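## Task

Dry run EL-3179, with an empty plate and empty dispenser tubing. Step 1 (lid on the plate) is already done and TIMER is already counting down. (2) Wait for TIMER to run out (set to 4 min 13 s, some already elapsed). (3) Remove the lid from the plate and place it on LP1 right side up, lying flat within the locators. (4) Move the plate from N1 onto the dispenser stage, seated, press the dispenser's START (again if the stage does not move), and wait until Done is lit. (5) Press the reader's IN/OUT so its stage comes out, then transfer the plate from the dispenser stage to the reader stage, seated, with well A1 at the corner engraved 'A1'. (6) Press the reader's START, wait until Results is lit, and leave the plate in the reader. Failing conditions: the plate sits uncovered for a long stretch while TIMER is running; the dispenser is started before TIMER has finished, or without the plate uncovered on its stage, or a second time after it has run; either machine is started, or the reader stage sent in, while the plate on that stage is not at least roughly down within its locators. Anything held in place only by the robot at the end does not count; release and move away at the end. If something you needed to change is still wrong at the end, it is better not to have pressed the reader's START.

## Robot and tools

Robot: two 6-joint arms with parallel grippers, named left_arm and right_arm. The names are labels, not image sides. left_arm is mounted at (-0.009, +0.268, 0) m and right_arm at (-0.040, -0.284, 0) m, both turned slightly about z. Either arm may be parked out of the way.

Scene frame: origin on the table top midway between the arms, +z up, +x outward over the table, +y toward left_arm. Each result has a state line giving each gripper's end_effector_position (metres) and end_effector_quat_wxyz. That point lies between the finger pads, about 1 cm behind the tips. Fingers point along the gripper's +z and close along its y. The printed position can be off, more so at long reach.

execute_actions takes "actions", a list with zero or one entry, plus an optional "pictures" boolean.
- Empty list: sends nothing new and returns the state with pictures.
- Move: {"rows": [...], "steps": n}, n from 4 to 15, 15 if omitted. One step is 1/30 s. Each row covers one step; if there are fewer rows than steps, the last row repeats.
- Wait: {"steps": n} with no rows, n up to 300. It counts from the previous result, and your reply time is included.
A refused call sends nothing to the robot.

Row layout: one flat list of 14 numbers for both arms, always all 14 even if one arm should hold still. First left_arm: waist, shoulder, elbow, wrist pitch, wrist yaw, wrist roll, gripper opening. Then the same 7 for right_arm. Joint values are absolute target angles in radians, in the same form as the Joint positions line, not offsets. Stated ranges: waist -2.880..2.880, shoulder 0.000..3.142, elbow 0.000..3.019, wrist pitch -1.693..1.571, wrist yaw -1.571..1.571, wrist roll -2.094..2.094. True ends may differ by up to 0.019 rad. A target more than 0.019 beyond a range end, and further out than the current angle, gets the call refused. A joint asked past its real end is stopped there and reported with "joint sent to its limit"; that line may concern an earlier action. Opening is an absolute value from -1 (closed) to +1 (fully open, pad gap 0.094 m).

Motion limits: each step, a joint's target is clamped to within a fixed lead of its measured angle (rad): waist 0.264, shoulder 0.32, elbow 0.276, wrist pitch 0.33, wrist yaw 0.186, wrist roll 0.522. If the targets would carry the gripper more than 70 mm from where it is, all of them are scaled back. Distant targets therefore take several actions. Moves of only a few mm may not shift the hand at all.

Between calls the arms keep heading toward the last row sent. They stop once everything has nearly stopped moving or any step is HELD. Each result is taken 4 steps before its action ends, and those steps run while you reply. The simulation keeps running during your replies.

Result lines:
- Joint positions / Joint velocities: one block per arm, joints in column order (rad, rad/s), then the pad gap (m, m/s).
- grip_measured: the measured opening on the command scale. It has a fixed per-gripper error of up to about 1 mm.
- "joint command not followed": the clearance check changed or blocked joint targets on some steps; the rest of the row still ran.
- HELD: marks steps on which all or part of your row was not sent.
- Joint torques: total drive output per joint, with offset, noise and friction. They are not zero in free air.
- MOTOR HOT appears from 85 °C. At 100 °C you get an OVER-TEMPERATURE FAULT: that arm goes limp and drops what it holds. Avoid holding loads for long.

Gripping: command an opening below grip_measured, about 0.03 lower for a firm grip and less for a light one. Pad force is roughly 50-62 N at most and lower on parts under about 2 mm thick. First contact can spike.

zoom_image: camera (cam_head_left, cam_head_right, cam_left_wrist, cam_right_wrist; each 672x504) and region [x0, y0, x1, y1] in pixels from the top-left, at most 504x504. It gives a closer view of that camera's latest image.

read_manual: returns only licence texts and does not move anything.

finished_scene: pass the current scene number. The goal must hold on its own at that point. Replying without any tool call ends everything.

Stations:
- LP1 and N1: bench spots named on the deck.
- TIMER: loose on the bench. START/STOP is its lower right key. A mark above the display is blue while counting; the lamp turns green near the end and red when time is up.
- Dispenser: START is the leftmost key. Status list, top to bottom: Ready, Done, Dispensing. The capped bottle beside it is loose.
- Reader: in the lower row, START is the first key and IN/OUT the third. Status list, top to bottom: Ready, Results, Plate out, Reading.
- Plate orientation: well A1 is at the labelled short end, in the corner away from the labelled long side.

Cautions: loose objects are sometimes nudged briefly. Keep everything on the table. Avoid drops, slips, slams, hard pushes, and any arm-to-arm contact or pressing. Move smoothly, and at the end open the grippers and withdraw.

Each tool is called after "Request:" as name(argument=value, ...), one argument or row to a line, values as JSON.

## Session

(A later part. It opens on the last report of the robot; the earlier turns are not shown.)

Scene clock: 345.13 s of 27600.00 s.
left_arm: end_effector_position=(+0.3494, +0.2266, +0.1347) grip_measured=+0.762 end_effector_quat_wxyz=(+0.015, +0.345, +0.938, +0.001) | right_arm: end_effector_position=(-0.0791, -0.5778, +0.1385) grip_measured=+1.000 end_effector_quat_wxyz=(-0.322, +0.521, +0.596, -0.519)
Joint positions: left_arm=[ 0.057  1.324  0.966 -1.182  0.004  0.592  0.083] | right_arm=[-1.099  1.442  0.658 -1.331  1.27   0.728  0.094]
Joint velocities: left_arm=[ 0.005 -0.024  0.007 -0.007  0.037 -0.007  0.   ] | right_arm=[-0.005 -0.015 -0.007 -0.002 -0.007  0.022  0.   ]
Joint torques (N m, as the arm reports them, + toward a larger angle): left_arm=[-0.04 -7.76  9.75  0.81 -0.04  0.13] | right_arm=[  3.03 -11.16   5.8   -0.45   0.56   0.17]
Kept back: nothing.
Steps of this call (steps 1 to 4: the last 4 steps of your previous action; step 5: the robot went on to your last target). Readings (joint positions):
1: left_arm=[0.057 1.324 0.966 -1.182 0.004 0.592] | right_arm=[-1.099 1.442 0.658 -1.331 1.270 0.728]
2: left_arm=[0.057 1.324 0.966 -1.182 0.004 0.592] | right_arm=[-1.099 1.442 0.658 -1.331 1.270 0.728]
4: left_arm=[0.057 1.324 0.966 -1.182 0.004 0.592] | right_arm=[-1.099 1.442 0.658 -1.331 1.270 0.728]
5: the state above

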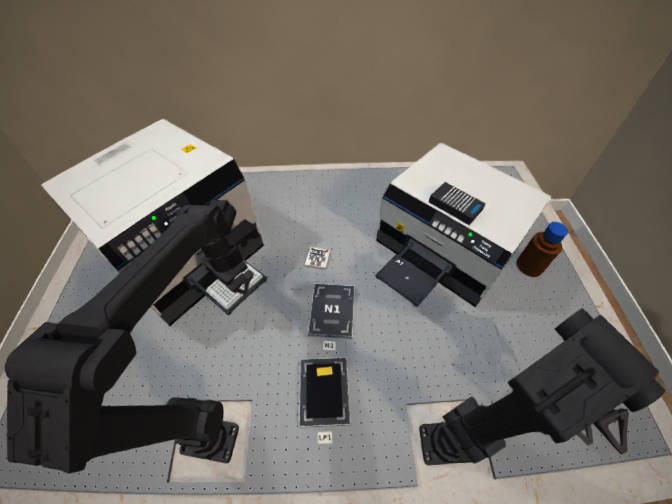

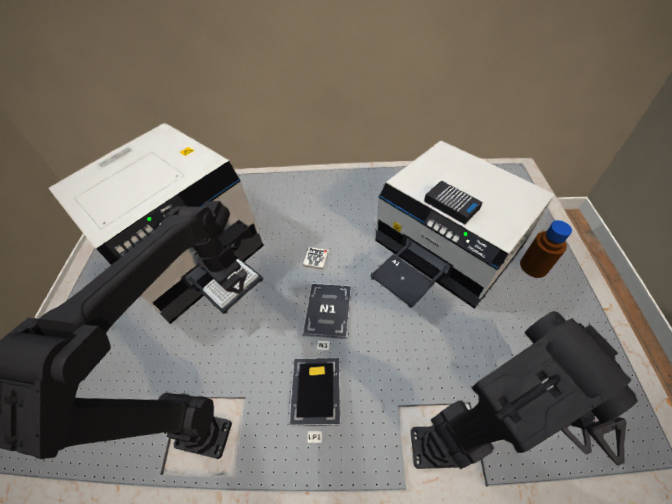

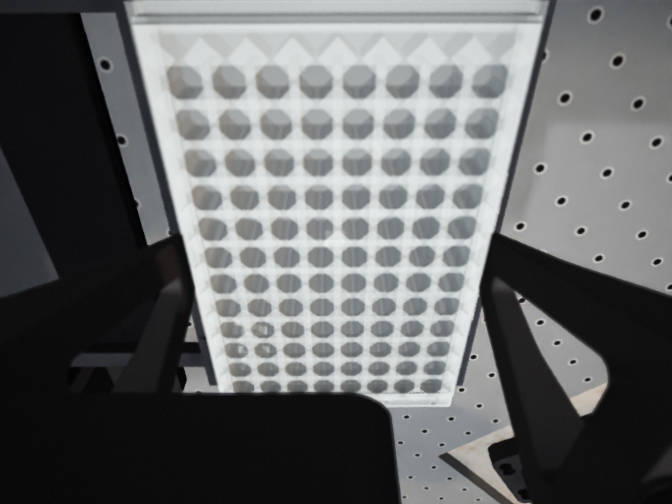

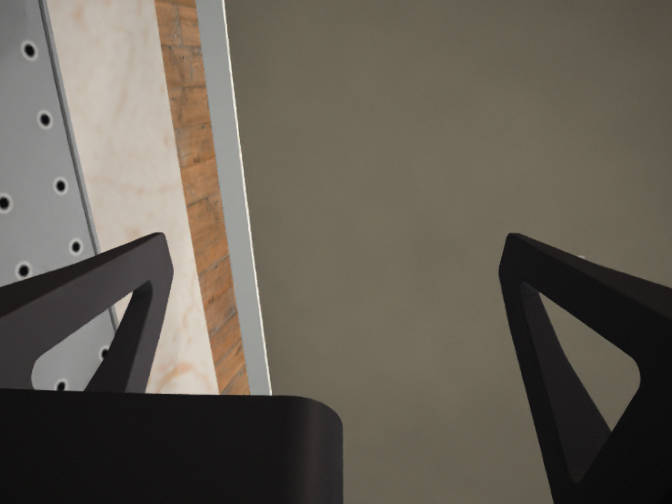

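Request:
execute_actions(
  actions=[
    {"rows":[[0.050,1.336,0.969,-1.169,0.004,0.602,0.725,-1.1,1.43,0.65,-1.331,1.27,0.728,1],[0.055,1.336,0.969,-1.169,0.004,0.602,0.725,-1.1,1.43,0.65,-1.331,1.27,0.728,1],[0.060,1.336,0.969,-1.169,0.004,0.602,0.725,-1.1,1.43,0.65,-1.331,1.27,0.728,1],[0.064,1.336,0.969,-1.169,0.004,0.602,0.725,-1.1,1.43,0.65,-1.331,1.27,0.728,1],[0.067,1.336,0.969,-1.169,0.004,0.602,0.725,-1.1,1.43,0.65,-1.331,1.27,0.728,1],[0.0685,1.336,0.969,-1.169,0.004,0.602,0.725,-1.1,1.43,0.65,-1.331,1.27,0.728,1],[0.0695,1.336,0.969,-1.169,0.004,0.602,0.725,-1.1,1.43,0.65,-1.331,1.27,0.728,1],[0.0700,1.336,0.969,-1.169,0.004,0.602,0.725,-1.1,1.43,0.65,-1.331,1.27,0.728,1]],"steps":15},
  ],
)

Request:
execute_actions(
  actions=[
    {"steps":8},
  ],
)

Scene clock: 346.20 s of 27600.00 s.
left_arm: end_effector_position=(+0.3494, +0.2267, +0.1347) grip_measured=+0.762 end_effector_quat_wxyz=(+0.015, +0.345, +0.938, +0.001) | right_arm: end_effector_position=(-0.0791, -0.5778, +0.1385) grip_measured=+1.000 end_effector_quat_wxyz=(-0.322, +0.521, +0.596, -0.519)
Joint positions: left_arm=[ 0.057  1.324  0.966 -1.182  0.004  0.592  0.083] | right_arm=[-1.099  1.442  0.658 -1.331  1.27   0.728  0.094]
Joint velocities: left_arm=[ 0.005  0.005 -0.007  0.012 -0.007 -0.095 -0.001] | right_arm=[ 0.005 -0.005 -0.007 -0.002 -0.051 -0.022  0.   ]
Joint torques (N m, as the arm reports them, + toward a larger angle): left_arm=[ 1.94 -7.93  9.79  0.76 -0.06  0.11] | right_arm=[  3.05 -11.17   5.79  -0.44   0.56   0.15]
Steps of this call (steps 1 to 15: the robot went on to your last target; steps 16 to 21: nothing new was sent; steps 22 to 32: the first 11 steps of this action). Readings (joint positions):
22: left_arm=[0.057 1.324 0.966 -1.182 0.004 0.592] | right_arm=[-1.099 1.442 0.658 -1.331 1.270 0.728]
23: left_arm=[0.057 1.324 0.966 -1.182 0.004 0.592] | right_arm=[-1.099 1.442 0.658 -1.331 1.270 0.728]
25: left_arm=[0.057 1.324 0.966 -1.182 0.004 0.592] | right_arm=[-1.099 1.442 0.658 -1.331 1.270 0.728]
29: left_arm=[0.057 1.324 0.966 -1.182 0.004 0.592] | right_arm=[-1.099 1.442 0.658 -1.331 1.270 0.728]
32: the state above

Scene clock: 346.47 s of 27600.00 s.
left_arm: end_effector_position=(+0.3495, +0.2268, +0.1347) grip_measured=+0.762 end_effector_quat_wxyz=(+0.015, +0.345, +0.939, +0.002) | right_arm: end_effector_position=(-0.0791, -0.5778, +0.1385) grip_measured=+1.000 end_effector_quat_wxyz=(-0.322, +0.521, +0.596, -0.519)
Joint positions: left_arm=[ 0.058  1.324  0.966 -1.182  0.004  0.592  0.083] | right_arm=[-1.099  1.442  0.658 -1.331  1.27   0.728  0.094]
Joint velocities: left_arm=[-0.015 -0.015 -0.002 -0.002 -0.007 -0.007  0.   ] | right_arm=[-0.015  0.005  0.002 -0.007 -0.007  0.007  0.   ]
Joint torques (N m, as the arm reports them, + toward a larger angle): left_arm=[ 1.74 -7.9   9.82  0.74 -0.04  0.13] | right_arm=[  3.03 -11.11   5.8   -0.46   0.56   0.16]
Kept back: nothing.
Steps of this call (steps 1 to 4: the last 4 steps of your previous action; steps 5 to 8: the robot went on to your last target). Readings (joint positions):
1: left_arm=[0.058 1.324 0.966 -1.182 0.004 0.592] | right_arm=[-1.099 1.442 0.658 -1.331 1.270 0.728]
2: left_arm=[0.058 1.324 0.966 -1.182 0.004 0.592] | right_arm=[-1.099 1.442 0.658 -1.331 1.270 0.728]
4: left_arm=[0.058 1.324 0.966 -1.182 0.004 0.592] | right_arm=[-1.099 1.442 0.658 -1.331 1.270 0.728]
8: the state above

Request:
execute_actions(
  actions=[
    {"rows":[[0.0706,1.336,0.969,-1.169,0.004,0.602,0.725,-1.1,1.43,0.65,-1.331,1.27,0.728,1],[0.0712,1.336,0.969,-1.169,0.004,0.602,0.725,-1.1,1.43,0.65,-1.331,1.27,0.728,1],[0.0712,1.337,0.969,-1.169,0.004,0.602,0.725,-1.1,1.43,0.65,-1.331,1.27,0.728,1],[0.0712,1.338,0.969,-1.169,0.004,0.602,0.725,-1.1,1.43,0.65,-1.331,1.27,0.728,1],[0.0712,1.339,0.969,-1.169,0.004,0.602,0.725,-1.1,1.43,0.65,-1.331,1.27,0.728,1],[0.0712,1.340,0.969,-1.169,0.004,0.602,0.725,-1.1,1.43,0.65,-1.331,1.27,0.728,1],[0.0712,1.341,0.969,-1.169,0.004,0.602,0.725,-1.1,1.43,0.65,-1.331,1.27,0.728,1],[0.0712,1.342,0.969,-1.169,0.004,0.602,0.725,-1.1,1.43,0.65,-1.331,1.27,0.728,1],[0.0712,1.343,0.969,-1.169,0.004,0.602,0.725,-1.1,1.43,0.65,-1.331,1.27,0.728,1],[0.0712,1.344,0.969,-1.169,0.004,0.602,0.725,-1.1,1.43,0.65,-1.331,1.27,0.728,1],[0.0712,1.345,0.969,-1.169,0.004,0.602,0.725,-1.1,1.43,0.65,-1.331,1.27,0.728,1],[0.0712,1.346,0.969,-1.169,0.004,0.602,0.725,-1.1,1.43,0.65,-1.331,1.27,0.728,1],[0.0712,1.347,0.969,-1.169,0.004,0.602,0.725,-1.1,1.43,0.65,-1.331,1.27,0.728,1]],"steps":15},
  ],
)

Request:
execute_actions(
  actions=[
    {"steps":12},
  ],
  pictures=true,
)

Request:
zoom_image(
  camera="cam_left_wrist",
  region=[306, 210, 366, 270],
)

Request:
zoom_image(
  camera="cam_left_wrist",
  region=[90, 0, 230, 130],
)

Request:
zoom_image(
  camera="cam_left_wrist",
  region=[445, 0, 585, 130],
)

Request:
zoom_image(
  camera="cam_left_wrist",
  region=[180, 290, 500, 420],
)

Scene clock: 347.37 s of 27600.00 s.
left_arm: end_effector_position=(+0.3495, +0.2274, +0.1334) grip_measured=+0.762 end_effector_quat_wxyz=(+0.014, +0.344, +0.939, +0.001) | right_arm: end_effector_position=(-0.0791, -0.5778, +0.1385) grip_measured=+1.000 end_effector_quat_wxyz=(-0.322, +0.521, +0.596, -0.519)
Joint positions: left_arm=[ 0.059  1.328  0.966 -1.182  0.004  0.592  0.083] | right_arm=[-1.099  1.442  0.658 -1.331  1.27   0.728  0.094]
Joint velocities: left_arm=[-0.015  0.044  0.017  0.012 -0.081 -0.051  0.001] | right_arm=[-0.024 -0.024 -0.002  0.007 -0.022  0.051  0.   ]
Joint torques (N m, as the arm reports them, + toward a larger angle): left_arm=[ 1.69 -7.93  9.78  0.74 -0.05  0.12] | right_arm=[  2.97 -11.14   5.8   -0.46   0.56   0.16]
Steps of this call (steps 1 to 15: the robot went on to your last target; step 16: nothing new was sent; steps 17 to 27: the first 11 steps of this action). Readings (joint positions):
17: left_arm=[0.058 1.324 0.966 -1.182 0.004 0.592] | right_arm=[-1.099 1.442 0.658 -1.331 1.270 0.728]
18: left_arm=[0.058 1.324 0.966 -1.182 0.004 0.592] | right_arm=[-1.099 1.442 0.658 -1.331 1.270 0.728]
20: left_arm=[0.058 1.324 0.966 -1.182 0.004 0.592] | right_arm=[-1.099 1.442 0.658 -1.331 1.270 0.728]
24: left_arm=[0.059 1.325 0.966 -1.182 0.004 0.592] | right_arm=[-1.099 1.442 0.658 -1.331 1.270 0.728]
27: the state above

Scene clock: 347.77 s of 27600.00 s.
left_arm: end_effector_position=(+0.3495, +0.2274, +0.1315) grip_measured=+0.762 end_effector_quat_wxyz=(+0.011, +0.344, +0.939, +0.000) | right_arm: end_effector_position=(-0.0791, -0.5778, +0.1385) grip_measured=+1.000 end_effector_quat_wxyz=(-0.322, +0.521, +0.596, -0.519)
Joint positions: left_arm=[ 0.059  1.334  0.966 -1.182  0.004  0.592  0.083] | right_arm=[-1.099  1.442  0.658 -1.331  1.27   0.728  0.094]
Joint velocities: left_arm=[-0.015 -0.015 -0.017 -0.007 -0.022 -0.037 -0.   ] | right_arm=[-0.024 -0.005 -0.012 -0.012 -0.007 -0.037  0.   ]
Joint torques (N m, as the arm reports them, + toward a larger angle): left_arm=[ 1.67 -8.15  9.67  0.76 -0.06  0.12] | right_arm=[  3.01 -11.1    5.79  -0.46   0.56   0.16]
Kept back: nothing.
Steps of this call (steps 1 to 4: the last 4 steps of your previous action; steps 5 to 12: the robot went on to your last target). Readings (joint positions):
1: left_arm=[0.059 1.329 0.966 -1.182 0.004 0.592] | right_arm=[-1.099 1.442 0.658 -1.331 1.270 0.728]
2: left_arm=[0.059 1.330 0.966 -1.182 0.004 0.592] | right_arm=[-1.099 1.442 0.658 -1.331 1.270 0.728]
4: left_arm=[0.059 1.333 0.966 -1.182 0.004 0.592] | right_arm=[-1.099 1.442 0.658 -1.331 1.270 0.728]
8: left_arm=[0.059 1.334 0.966 -1.182 0.004 0.592] | right_arm=[-1.099 1.442 0.658 -1.331 1.270 0.728]
12: the state above

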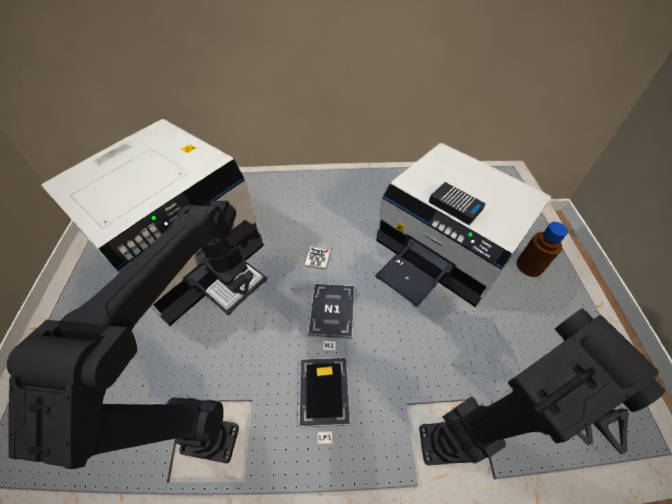

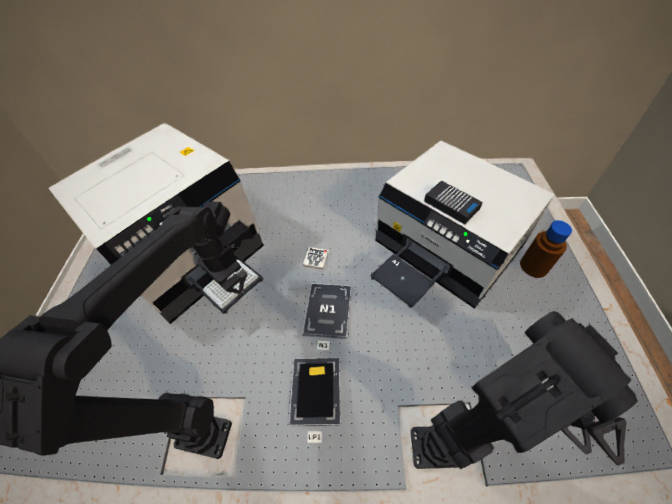

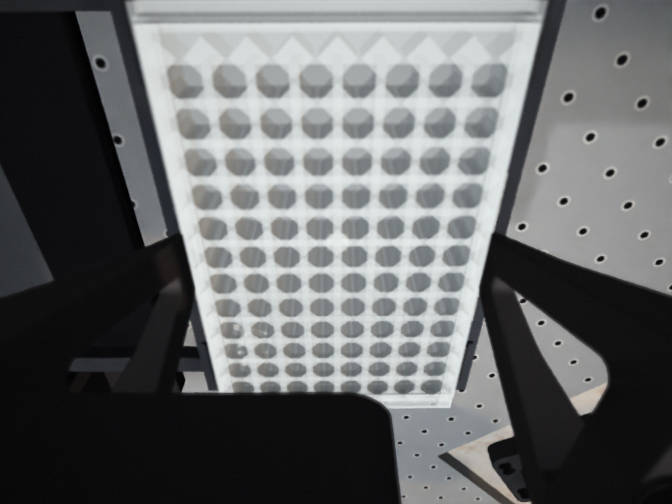

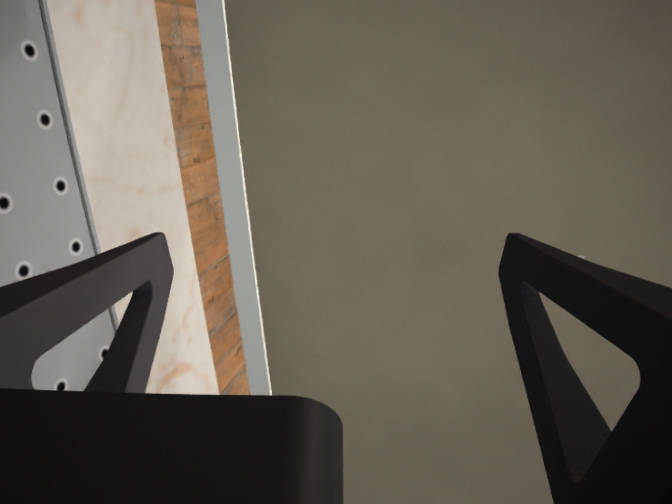

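Region (306, 210, 366, 270) of cam_left_wrist's 672x504 image, scaled by 8.400, with more detail than that image has.

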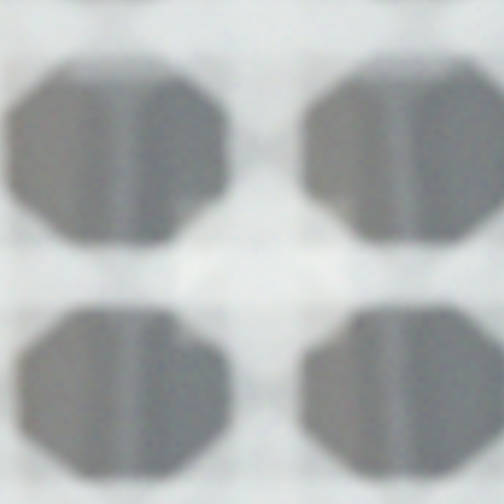

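Region (90, 0, 230, 130) of cam_left_wrist's 672x504 image, scaled by 3.600, with more detail than that image has; it fills the top 468 rows of this view, and the rest is white.

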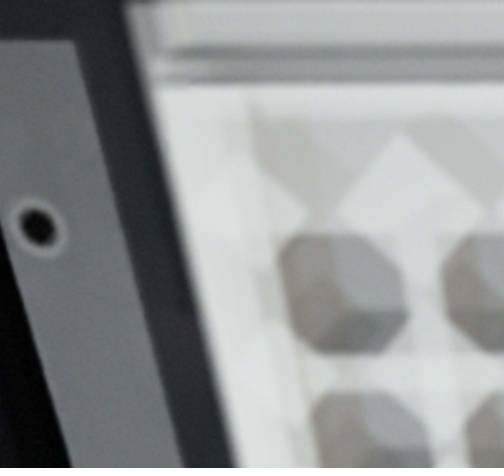

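Region (445, 0, 585, 130) of cam_left_wrist's 672x504 image, scaled by 3.600, with more detail than that image has; it fills the top 468 rows of this view, and the rest is white.

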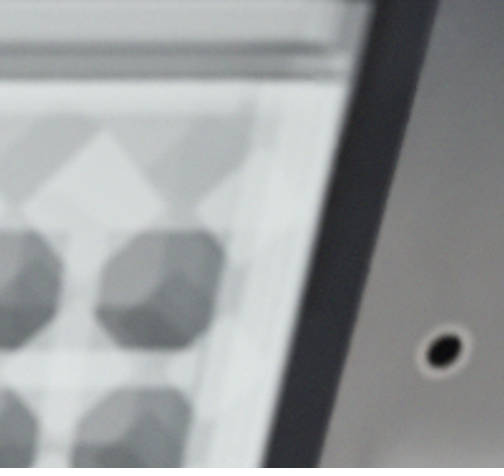

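Region (180, 290, 500, 420) of cam_left_wrist's 672x504 image, scaled by 1.575, with more detail than that image has; it fills the top 205 rows of this view, and the rest is white.

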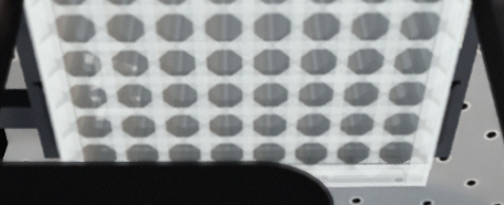

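Request:
execute_actions(
  actions=[
    {"rows":[[0.0712,1.347,0.969,-1.168,0.004,0.602,0.725,-1.1,1.43,0.65,-1.331,1.27,0.728,1],[0.0712,1.347,0.969,-1.167,0.004,0.602,0.725,-1.1,1.43,0.65,-1.331,1.27,0.728,1],[0.0712,1.347,0.969,-1.1665,0.004,0.602,0.725,-1.1,1.43,0.65,-1.331,1.27,0.728,1],[0.0712,1.347,0.969,-1.1665,0.004,0.602,0.725,-1.1,1.43,0.65,-1.331,1.27,0.728,1],[0.0712,1.348,0.969,-1.1665,0.004,0.602,0.725,-1.1,1.43,0.65,-1.331,1.27,0.728,1],[0.0712,1.349,0.969,-1.1665,0.004,0.602,0.725,-1.1,1.43,0.65,-1.331,1.27,0.728,1],[0.0712,1.350,0.969,-1.1665,0.004,0.602,0.725,-1.1,1.43,0.65,-1.331,1.27,0.728,1]],"steps":12},
  ],
)

Request:
execute_actions(
  actions=[
    {"steps":10},
  ],
  pictures=true,
)

Request:
zoom_image(
  camera="cam_left_wrist",
  region=[306, 210, 366, 270],
)

Request:
zoom_image(
  camera="cam_left_wrist",
  region=[180, 290, 500, 420],
)

Scene clock: 348.40 s of 27600.00 s.
left_arm: end_effector_position=(+0.3500, +0.2273, +0.1313) grip_measured=+0.762 end_effector_quat_wxyz=(+0.012, +0.344, +0.939, +0.001) | right_arm: end_effector_position=(-0.0791, -0.5778, +0.1385) grip_measured=+1.000 end_effector_quat_wxyz=(-0.322, +0.521, +0.596, -0.519)
Joint positions: left_arm=[ 0.059  1.334  0.966 -1.18   0.004  0.592  0.083] | right_arm=[-1.099  1.442  0.658 -1.331  1.27   0.728  0.094]
Joint velocities: left_arm=[-0.005  0.005  0.017 -0.007  0.037 -0.037 -0.001] | right_arm=[-0.005  0.005  0.012 -0.007  0.022 -0.007  0.   ]
Joint torques (N m, as the arm reports them, + toward a larger angle): left_arm=[ 1.73 -7.48  9.7   0.8  -0.05  0.12] | right_arm=[  3.01 -11.18   5.79  -0.47   0.55   0.17]
Steps of this call (steps 1 to 11: the robot went on to your last target; steps 12 to 19: the first 8 steps of this action). Readings (joint positions):
12: left_arm=[0.059 1.334 0.966 -1.182 0.004 0.592] | right_arm=[-1.099 1.442 0.658 -1.331 1.270 0.728]
13: left_arm=[0.059 1.334 0.966 -1.182 0.004 0.592] | right_arm=[-1.099 1.442 0.658 -1.331 1.270 0.728]
15: left_arm=[0.059 1.334 0.966 -1.180 0.004 0.592] | right_arm=[-1.099 1.442 0.658 -1.331 1.270 0.728]
19: the state above

Scene clock: 348.73 s of 27600.00 s.
left_arm: end_effector_position=(+0.3500, +0.2273, +0.1308) grip_measured=+0.762 end_effector_quat_wxyz=(+0.011, +0.344, +0.939, +0.000) | right_arm: end_effector_position=(-0.0791, -0.5778, +0.1385) grip_measured=+1.000 end_effector_quat_wxyz=(-0.322, +0.521, +0.596, -0.519)
Joint positions: left_arm=[ 0.059  1.336  0.966 -1.18   0.004  0.592  0.083] | right_arm=[-1.099  1.442  0.658 -1.331  1.27   0.728  0.094]
Joint velocities: left_arm=[-0.015  0.005  0.007 -0.002  0.022  0.007  0.   ] | right_arm=[ 0.005 -0.015  0.012  0.017 -0.037 -0.007  0.   ]
Joint torques (N m, as the arm reports them, + toward a larger angle): left_arm=[ 1.9  -7.91  9.72  0.75 -0.05  0.11] | right_arm=[  3.06 -11.14   5.8   -0.46   0.55   0.16]
Kept back: nothing.
Steps of this call (steps 1 to 4: the last 4 steps of your previous action; steps 5 to 10: the robot went on to your last target). Readings (joint positions):
1: left_arm=[0.059 1.335 0.966 -1.180 0.004 0.592] | right_arm=[-1.099 1.442 0.658 -1.331 1.270 0.728]
2: left_arm=[0.059 1.335 0.966 -1.180 0.004 0.592] | right_arm=[-1.099 1.442 0.658 -1.331 1.270 0.728]
4: left_arm=[0.059 1.336 0.966 -1.180 0.004 0.592] | right_arm=[-1.099 1.442 0.658 -1.331 1.270 0.728]
8: left_arm=[0.059 1.336 0.966 -1.180 0.004 0.592] | right_arm=[-1.099 1.442 0.658 -1.331 1.270 0.728]
10: the state above

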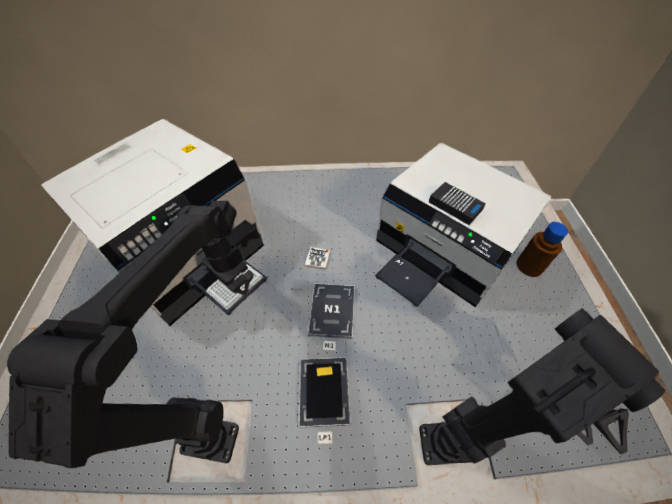

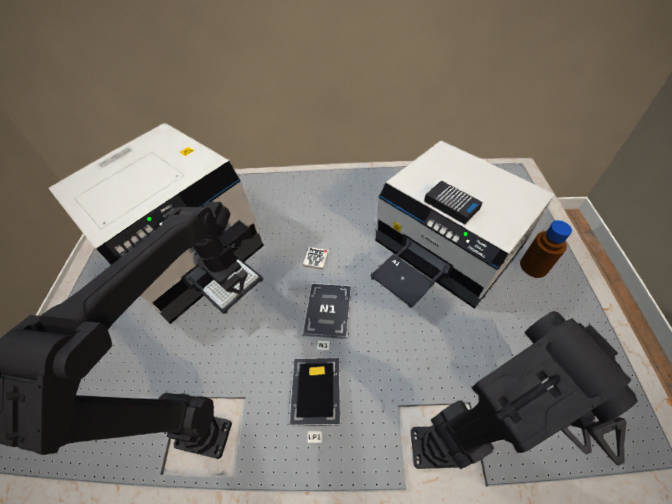

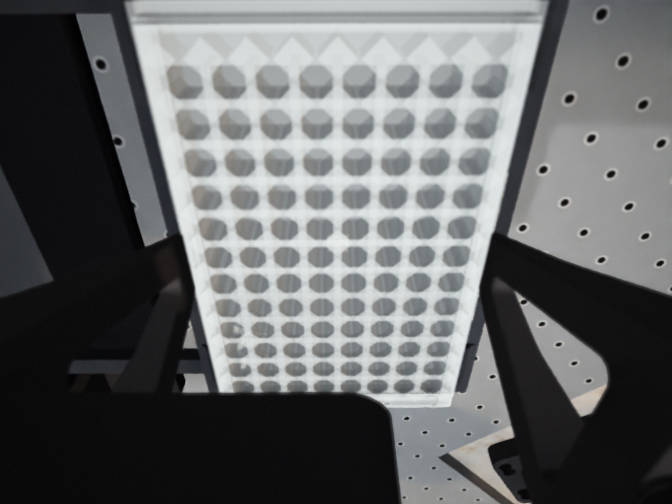

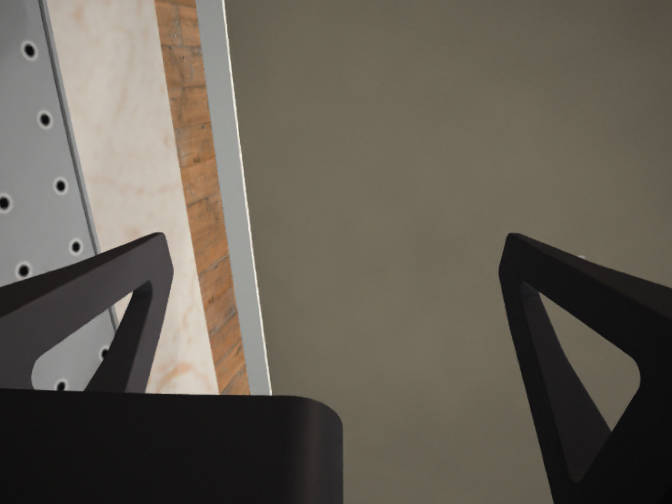

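Region (306, 210, 366, 270) of cam_left_wrist's 672x504 image, scaled by 8.400, with more detail than that image has.

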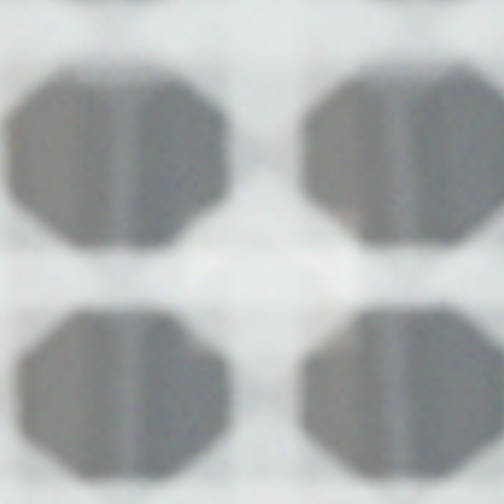

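Region (180, 290, 500, 420) of cam_left_wrist's 672x504 image, scaled by 1.575, with more detail than that image has; it fills the top 205 rows of this view, and the rest is white.

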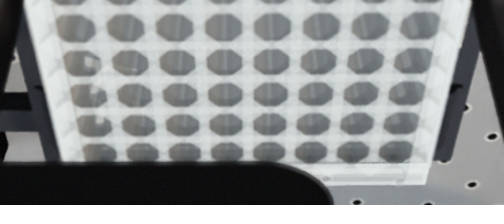

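Request:
execute_actions(
  actions=[
    {"rows":[[0.0712,1.351,0.969,-1.1665,0.004,0.602,0.725,-1.1,1.43,0.65,-1.331,1.27,0.728,1],[0.0712,1.352,0.969,-1.1665,0.004,0.602,0.725,-1.1,1.43,0.65,-1.331,1.27,0.728,1],[0.0712,1.352,0.969,-1.1665,0.004,0.602,0.735,-1.1,1.43,0.65,-1.331,1.27,0.728,1],[0.0712,1.352,0.969,-1.1665,0.004,0.602,0.745,-1.1,1.43,0.65,-1.331,1.27,0.728,1],[0.0712,1.352,0.969,-1.1665,0.004,0.602,0.755,-1.1,1.43,0.65,-1.331,1.27,0.728,1],[0.0712,1.352,0.969,-1.1665,0.004,0.602,0.765,-1.1,1.43,0.65,-1.331,1.27,0.728,1],[0.0712,1.350,0.969,-1.1665,0.004,0.602,0.78,-1.1,1.43,0.65,-1.331,1.27,0.728,1],[0.0712,1.348,0.969,-1.1665,0.004,0.602,0.80,-1.1,1.43,0.65,-1.331,1.27,0.728,1],[0.0712,1.346,0.969,-1.1665,0.004,0.602,0.83,-1.1,1.43,0.65,-1.331,1.27,0.728,1],[0.0712,1.344,0.969,-1.1665,0.004,0.602,0.86,-1.1,1.43,0.65,-1.331,1.27,0.728,1],[0.0712,1.342,0.969,-1.1665,0.004,0.602,0.90,-1.1,1.43,0.65,-1.331,1.27,0.728,1],[0.0712,1.340,0.969,-1.1665,0.004,0.602,0.95,-1.1,1.43,0.65,-1.331,1.27,0.728,1],[0.0712,1.338,0.969,-1.1665,0.004,0.602,1,-1.1,1.43,0.65,-1.331,1.27,0.728,1]],"steps":15},
  ],
)

Request:
execute_actions(
  actions=[
    {"steps":8},
  ],
  pictures=true,
)

Request:
zoom_image(
  camera="cam_left_wrist",
  region=[306, 210, 366, 270],
)

Request:
zoom_image(
  camera="cam_left_wrist",
  region=[180, 290, 500, 420],
)

Scene clock: 349.67 s of 27600.00 s.
left_arm: end_effector_position=(+0.3500, +0.2273, +0.1306) grip_measured=+0.883 end_effector_quat_wxyz=(+0.010, +0.345, +0.939, +0.000) | right_arm: end_effector_position=(-0.0791, -0.5778, +0.1385) grip_measured=+1.000 end_effector_quat_wxyz=(-0.322, +0.521, +0.596, -0.519)
Joint positions: left_arm=[ 0.059  1.336  0.966 -1.18   0.004  0.593  0.088] | right_arm=[-1.099  1.442  0.658 -1.331  1.27   0.728  0.094]
Joint velocities: left_arm=[-0.015 -0.024 -0.007 -0.007 -0.007 -0.007  0.031] | right_arm=[-0.005  0.005 -0.007 -0.007 -0.051 -0.066  0.   ]
Joint torques (N m, as the arm reports them, + toward a larger angle): left_arm=[ 1.45 -8.45  9.85  0.73 -0.09  0.1 ] | right_arm=[  2.96 -11.14   5.79  -0.44   0.56   0.16]
Steps of this call (steps 1 to 15: the robot went on to your last target; steps 16 to 17: nothing new was sent; steps 18 to 28: the first 11 steps of this action). Readings (joint positions):
18: left_arm=[0.059 1.336 0.966 -1.180 0.004 0.592] | right_arm=[-1.099 1.442 0.658 -1.331 1.270 0.728]
19: left_arm=[0.059 1.336 0.966 -1.180 0.004 0.592] | right_arm=[-1.099 1.442 0.658 -1.331 1.270 0.728]
21: left_arm=[0.059 1.336 0.966 -1.180 0.004 0.592] | right_arm=[-1.099 1.442 0.658 -1.331 1.270 0.728]
25: left_arm=[0.059 1.336 0.966 -1.180 0.004 0.592] | right_arm=[-1.099 1.442 0.658 -1.331 1.270 0.728]
28: the state above

Scene clock: 349.93 s of 27600.00 s.
left_arm: end_effector_position=(+0.3500, +0.2273, +0.1306) grip_measured=+1.000 end_effector_quat_wxyz=(+0.010, +0.345, +0.939, +0.000) | right_arm: end_effector_position=(-0.0791, -0.5778, +0.1385) grip_measured=+1.000 end_effector_quat_wxyz=(-0.322, +0.521, +0.596, -0.519)
Joint positions: left_arm=[ 0.059  1.336  0.966 -1.18   0.004  0.593  0.094] | right_arm=[-1.099  1.442  0.658 -1.331  1.27   0.728  0.094]
Joint velocities: left_arm=[-0.015 -0.015 -0.002 -0.017 -0.022  0.022  0.   ] | right_arm=[-0.005 -0.005  0.002 -0.007 -0.051 -0.095  0.   ]
Joint torques (N m, as the arm reports them, + toward a larger angle): left_arm=[ 1.66 -8.8   9.67  0.79 -0.04  0.1 ] | right_arm=[  3.   -11.16   5.79  -0.47   0.55   0.17]
Kept back: nothing.
Steps of this call (steps 1 to 4: the last 4 steps of your previous action; steps 5 to 8: the robot went on to your last target). Readings (joint positions):
1: left_arm=[0.059 1.336 0.966 -1.180 0.004 0.593] | right_arm=[-1.099 1.442 0.658 -1.331 1.270 0.728]
2: left_arm=[0.059 1.336 0.966 -1.180 0.004 0.593] | right_arm=[-1.099 1.442 0.658 -1.331 1.270 0.728]
4: left_arm=[0.059 1.336 0.966 -1.180 0.004 0.593] | right_arm=[-1.099 1.442 0.658 -1.331 1.270 0.728]
8: the state above

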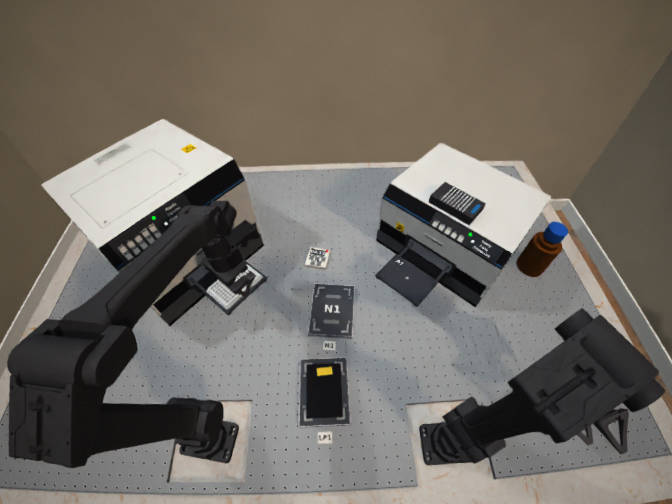

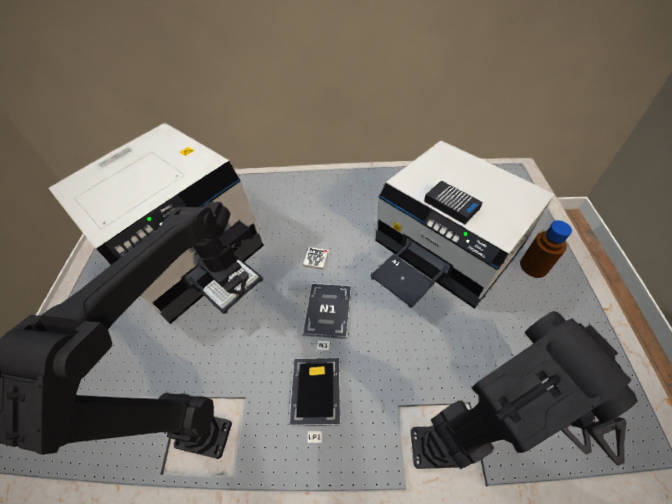

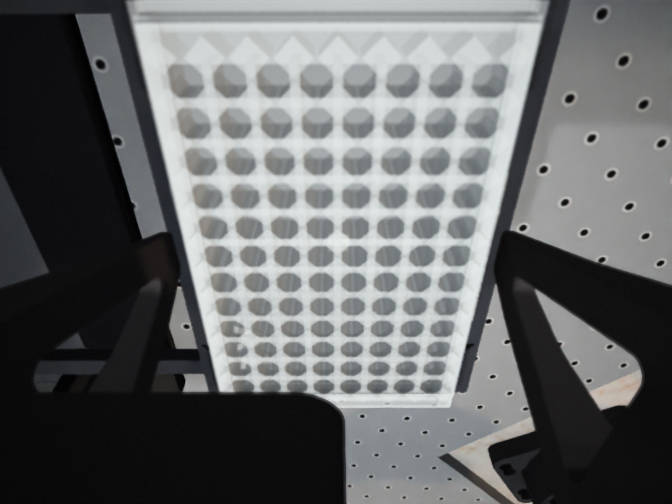

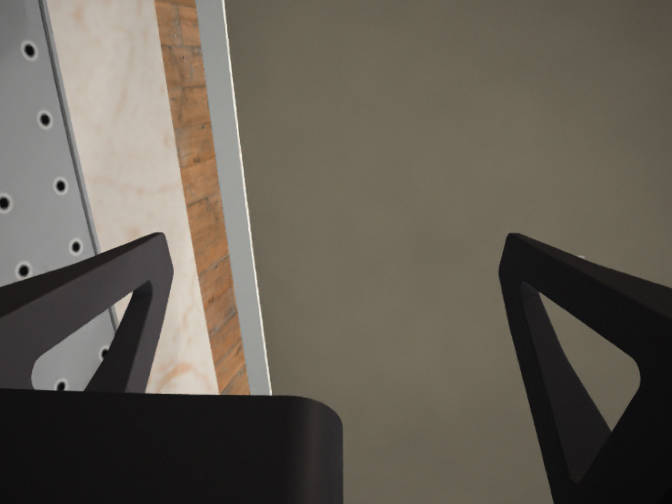

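Region (306, 210, 366, 270) of cam_left_wrist's 672x504 image, scaled by 8.400, with more detail than that image has.

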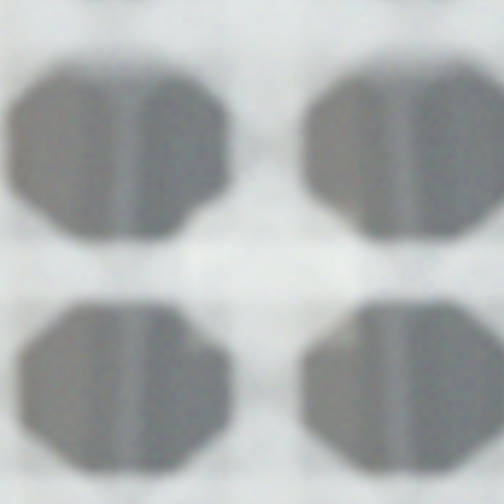

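Region (180, 290, 500, 420) of cam_left_wrist's 672x504 image, scaled by 1.575, with more detail than that image has; it fills the top 205 rows of this view, and the rest is white.

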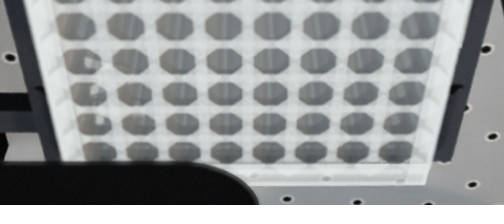

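Request:
execute_actions(
  actions=[
    {"rows":[[0.0712,1.331,0.969,-1.1665,0.004,0.602,1,-1.1,1.43,0.65,-1.331,1.27,0.728,1],[0.0712,1.324,0.969,-1.1665,0.004,0.602,1,-1.1,1.43,0.65,-1.331,1.27,0.728,1],[0.0712,1.317,0.969,-1.1665,0.004,0.602,1,-1.1,1.43,0.65,-1.331,1.27,0.728,1],[0.0712,1.309,0.969,-1.170,0.004,0.602,1,-1.1,1.43,0.65,-1.331,1.27,0.728,1],[0.0712,1.299,0.969,-1.175,0.004,0.602,1,-1.1,1.43,0.65,-1.331,1.27,0.728,1],[0.0712,1.287,0.969,-1.180,0.004,0.602,1,-1.1,1.43,0.65,-1.331,1.27,0.728,1],[0.0712,1.273,0.969,-1.185,0.004,0.602,1,-1.1,1.43,0.65,-1.331,1.27,0.728,1],[0.0712,1.258,0.969,-1.190,0.004,0.602,1,-1.1,1.43,0.65,-1.331,1.27,0.728,1],[0.0712,1.243,0.969,-1.190,0.004,0.602,1,-1.1,1.43,0.65,-1.331,1.27,0.728,1],[0.0712,1.228,0.969,-1.190,0.004,0.602,1,-1.1,1.43,0.65,-1.331,1.27,0.728,1],[0.0712,1.214,0.969,-1.190,0.004,0.602,1,-1.1,1.43,0.65,-1.331,1.27,0.728,1],[0.0712,1.202,0.969,-1.190,0.004,0.602,1,-1.1,1.43,0.65,-1.331,1.27,0.728,1],[0.0712,1.192,0.969,-1.190,0.004,0.602,1,-1.1,1.43,0.65,-1.331,1.27,0.728,1],[0.0712,1.185,0.969,-1.190,0.004,0.602,1,-1.1,1.43,0.65,-1.331,1.27,0.728,1],[0.0712,1.181,0.969,-1.190,0.004,0.602,1,-1.1,1.43,0.65,-1.331,1.27,0.728,1]],"steps":15},
  ],
)

Request:
execute_actions(
  actions=[
    {"steps":14},
  ],
  pictures=true,
)

Scene clock: 351.10 s of 27600.00 s.
left_arm: end_effector_position=(+0.3495, +0.2274, +0.1500) grip_measured=+1.000 end_effector_quat_wxyz=(+0.038, +0.344, +0.938, +0.007) | right_arm: end_effector_position=(-0.0791, -0.5778, +0.1385) grip_measured=+1.000 end_effector_quat_wxyz=(-0.322, +0.521, +0.596, -0.519)
Joint positions: left_arm=[ 0.059  1.279  0.966 -1.18   0.004  0.593  0.094] | right_arm=[-1.099  1.442  0.658 -1.331  1.27   0.728  0.094]
Joint velocities: left_arm=[-0.024 -0.493  0.002 -0.002 -0.022  0.095  0.   ] | right_arm=[ 0.005 -0.005  0.007  0.002 -0.007  0.051  0.   ]
Joint torques (N m, as the arm reports them, + toward a larger angle): left_arm=[  1.86 -10.87  10.04  -0.01  -0.04   0.11] | right_arm=[  3.04 -11.17   5.78  -0.48   0.56   0.16]
Steps of this call (steps 1 to 15: the robot went on to your last target; steps 16 to 24: nothing new was sent; steps 25 to 35: the first 11 steps of this action). Readings (joint positions):
25: left_arm=[0.059 1.336 0.966 -1.180 0.004 0.593] | right_arm=[-1.099 1.442 0.658 -1.331 1.270 0.728]
26: left_arm=[0.059 1.336 0.966 -1.180 0.004 0.593] | right_arm=[-1.099 1.442 0.658 -1.331 1.270 0.728]
28: left_arm=[0.059 1.336 0.966 -1.180 0.004 0.593] | right_arm=[-1.099 1.442 0.658 -1.331 1.270 0.728]
32: left_arm=[0.059 1.320 0.966 -1.180 0.004 0.593] | right_arm=[-1.099 1.442 0.658 -1.331 1.270 0.728]
35: the state above

Scene clock: 351.57 s of 27600.00 s.
left_arm: end_effector_position=(+0.3456, +0.2278, +0.1845) grip_measured=+1.000 end_effector_quat_wxyz=(+0.088, +0.343, +0.935, +0.019) | right_arm: end_effector_position=(-0.0791, -0.5778, +0.1385) grip_measured=+1.000 end_effector_quat_wxyz=(-0.322, +0.521, +0.596, -0.519)
Joint positions: left_arm=[ 0.059  1.176  0.966 -1.18   0.004  0.593  0.094] | right_arm=[-1.099  1.442  0.658 -1.331  1.27   0.728  0.094]
Joint velocities: left_arm=[ 0.005 -0.005 -0.017 -0.037 -0.051 -0.007  0.   ] | right_arm=[-0.005 -0.005 -0.002  0.002  0.051 -0.007  0.   ]
Joint torques (N m, as the arm reports them, + toward a larger angle): left_arm=[ 1.71 -6.75 10.45  0.21 -0.05  0.1 ] | right_arm=[  2.93 -11.19   5.79  -0.43   0.56   0.16]
Kept back: nothing.
Steps of this call (steps 1 to 4: the last 4 steps of your previous action; steps 5 to 14: the robot went on to your last target). Readings (joint positions):
1: left_arm=[0.059 1.262 0.966 -1.180 0.004 0.593] | right_arm=[-1.099 1.442 0.658 -1.331 1.270 0.728]
2: left_arm=[0.059 1.243 0.966 -1.180 0.004 0.593] | right_arm=[-1.099 1.442 0.658 -1.331 1.270 0.728]
4: left_arm=[0.059 1.209 0.966 -1.180 0.004 0.593] | right_arm=[-1.099 1.442 0.658 -1.331 1.270 0.728]
8: left_arm=[0.059 1.176 0.966 -1.180 0.004 0.593] | right_arm=[-1.099 1.442 0.658 -1.331 1.270 0.728]
14: the state above

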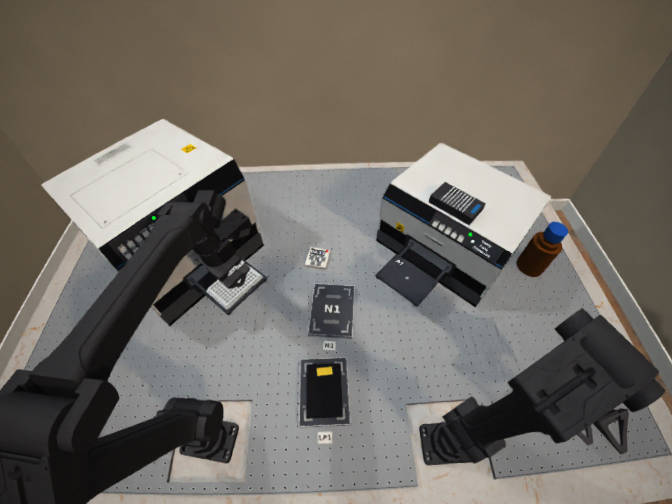

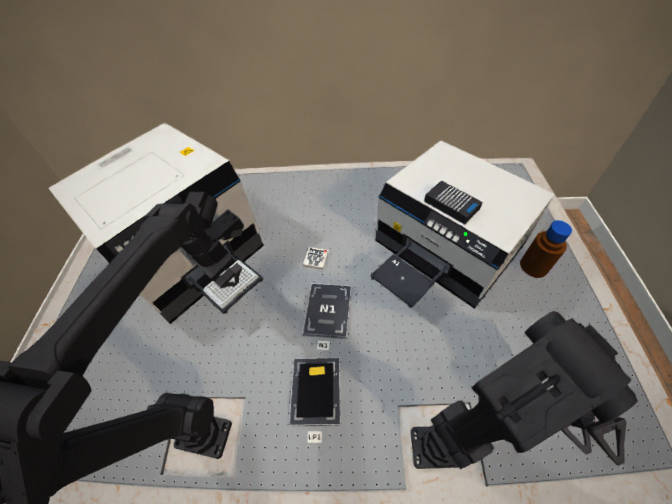

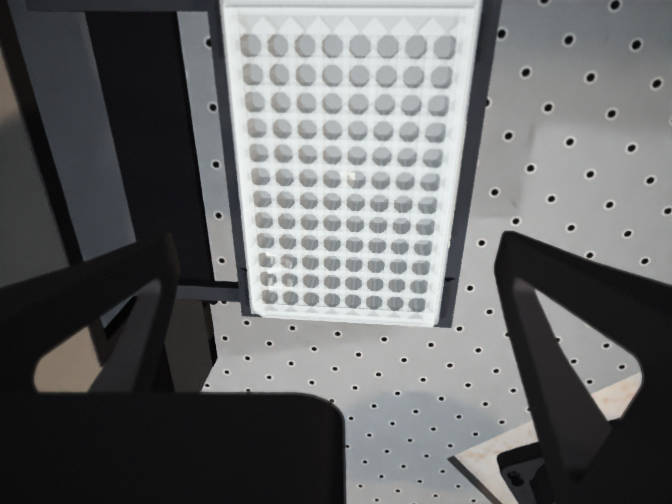

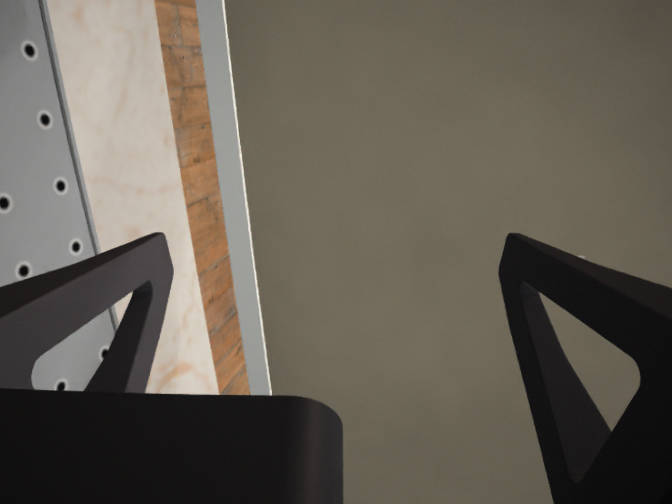

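Request:
zoom_image(
  camera="cam_left_wrist",
  region=[220, 230, 480, 345],
)

Request:
zoom_image(
  camera="cam_head_left",
  region=[190, 250, 280, 325],
)

Request:
zoom_image(
  camera="cam_head_right",
  region=[185, 250, 275, 325],
)

Region (220, 230, 480, 345) of cam_left_wrist's 672x504 image, scaled by 1.938, with more detail than that image has; it fills the top 223 rows of this view, and the rest is white.

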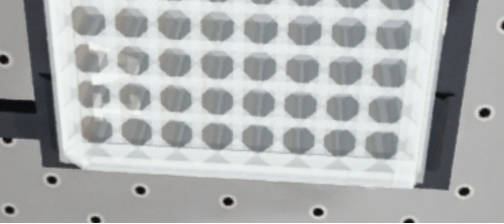

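Region (190, 250, 280, 325) of cam_head_left's 672x504 image, scaled by 5.600, with more detail than that image has.

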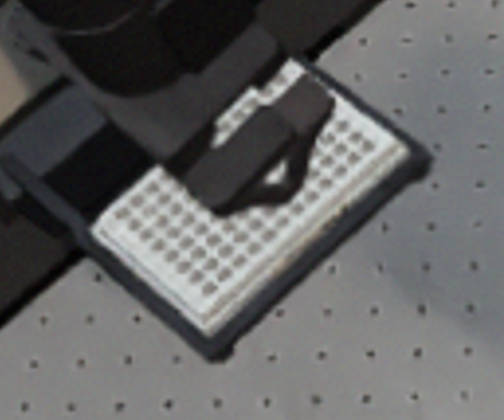

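Region (185, 250, 275, 325) of cam_head_right's 672x504 image, scaled by 5.600, with more detail than that image has.

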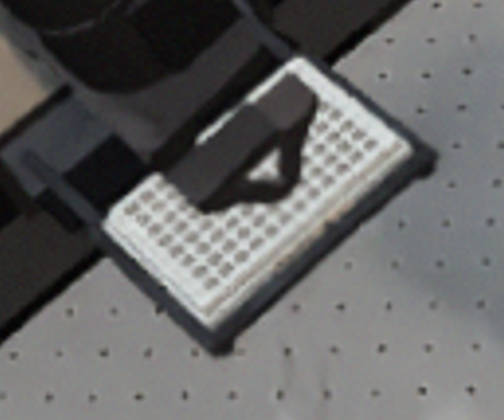

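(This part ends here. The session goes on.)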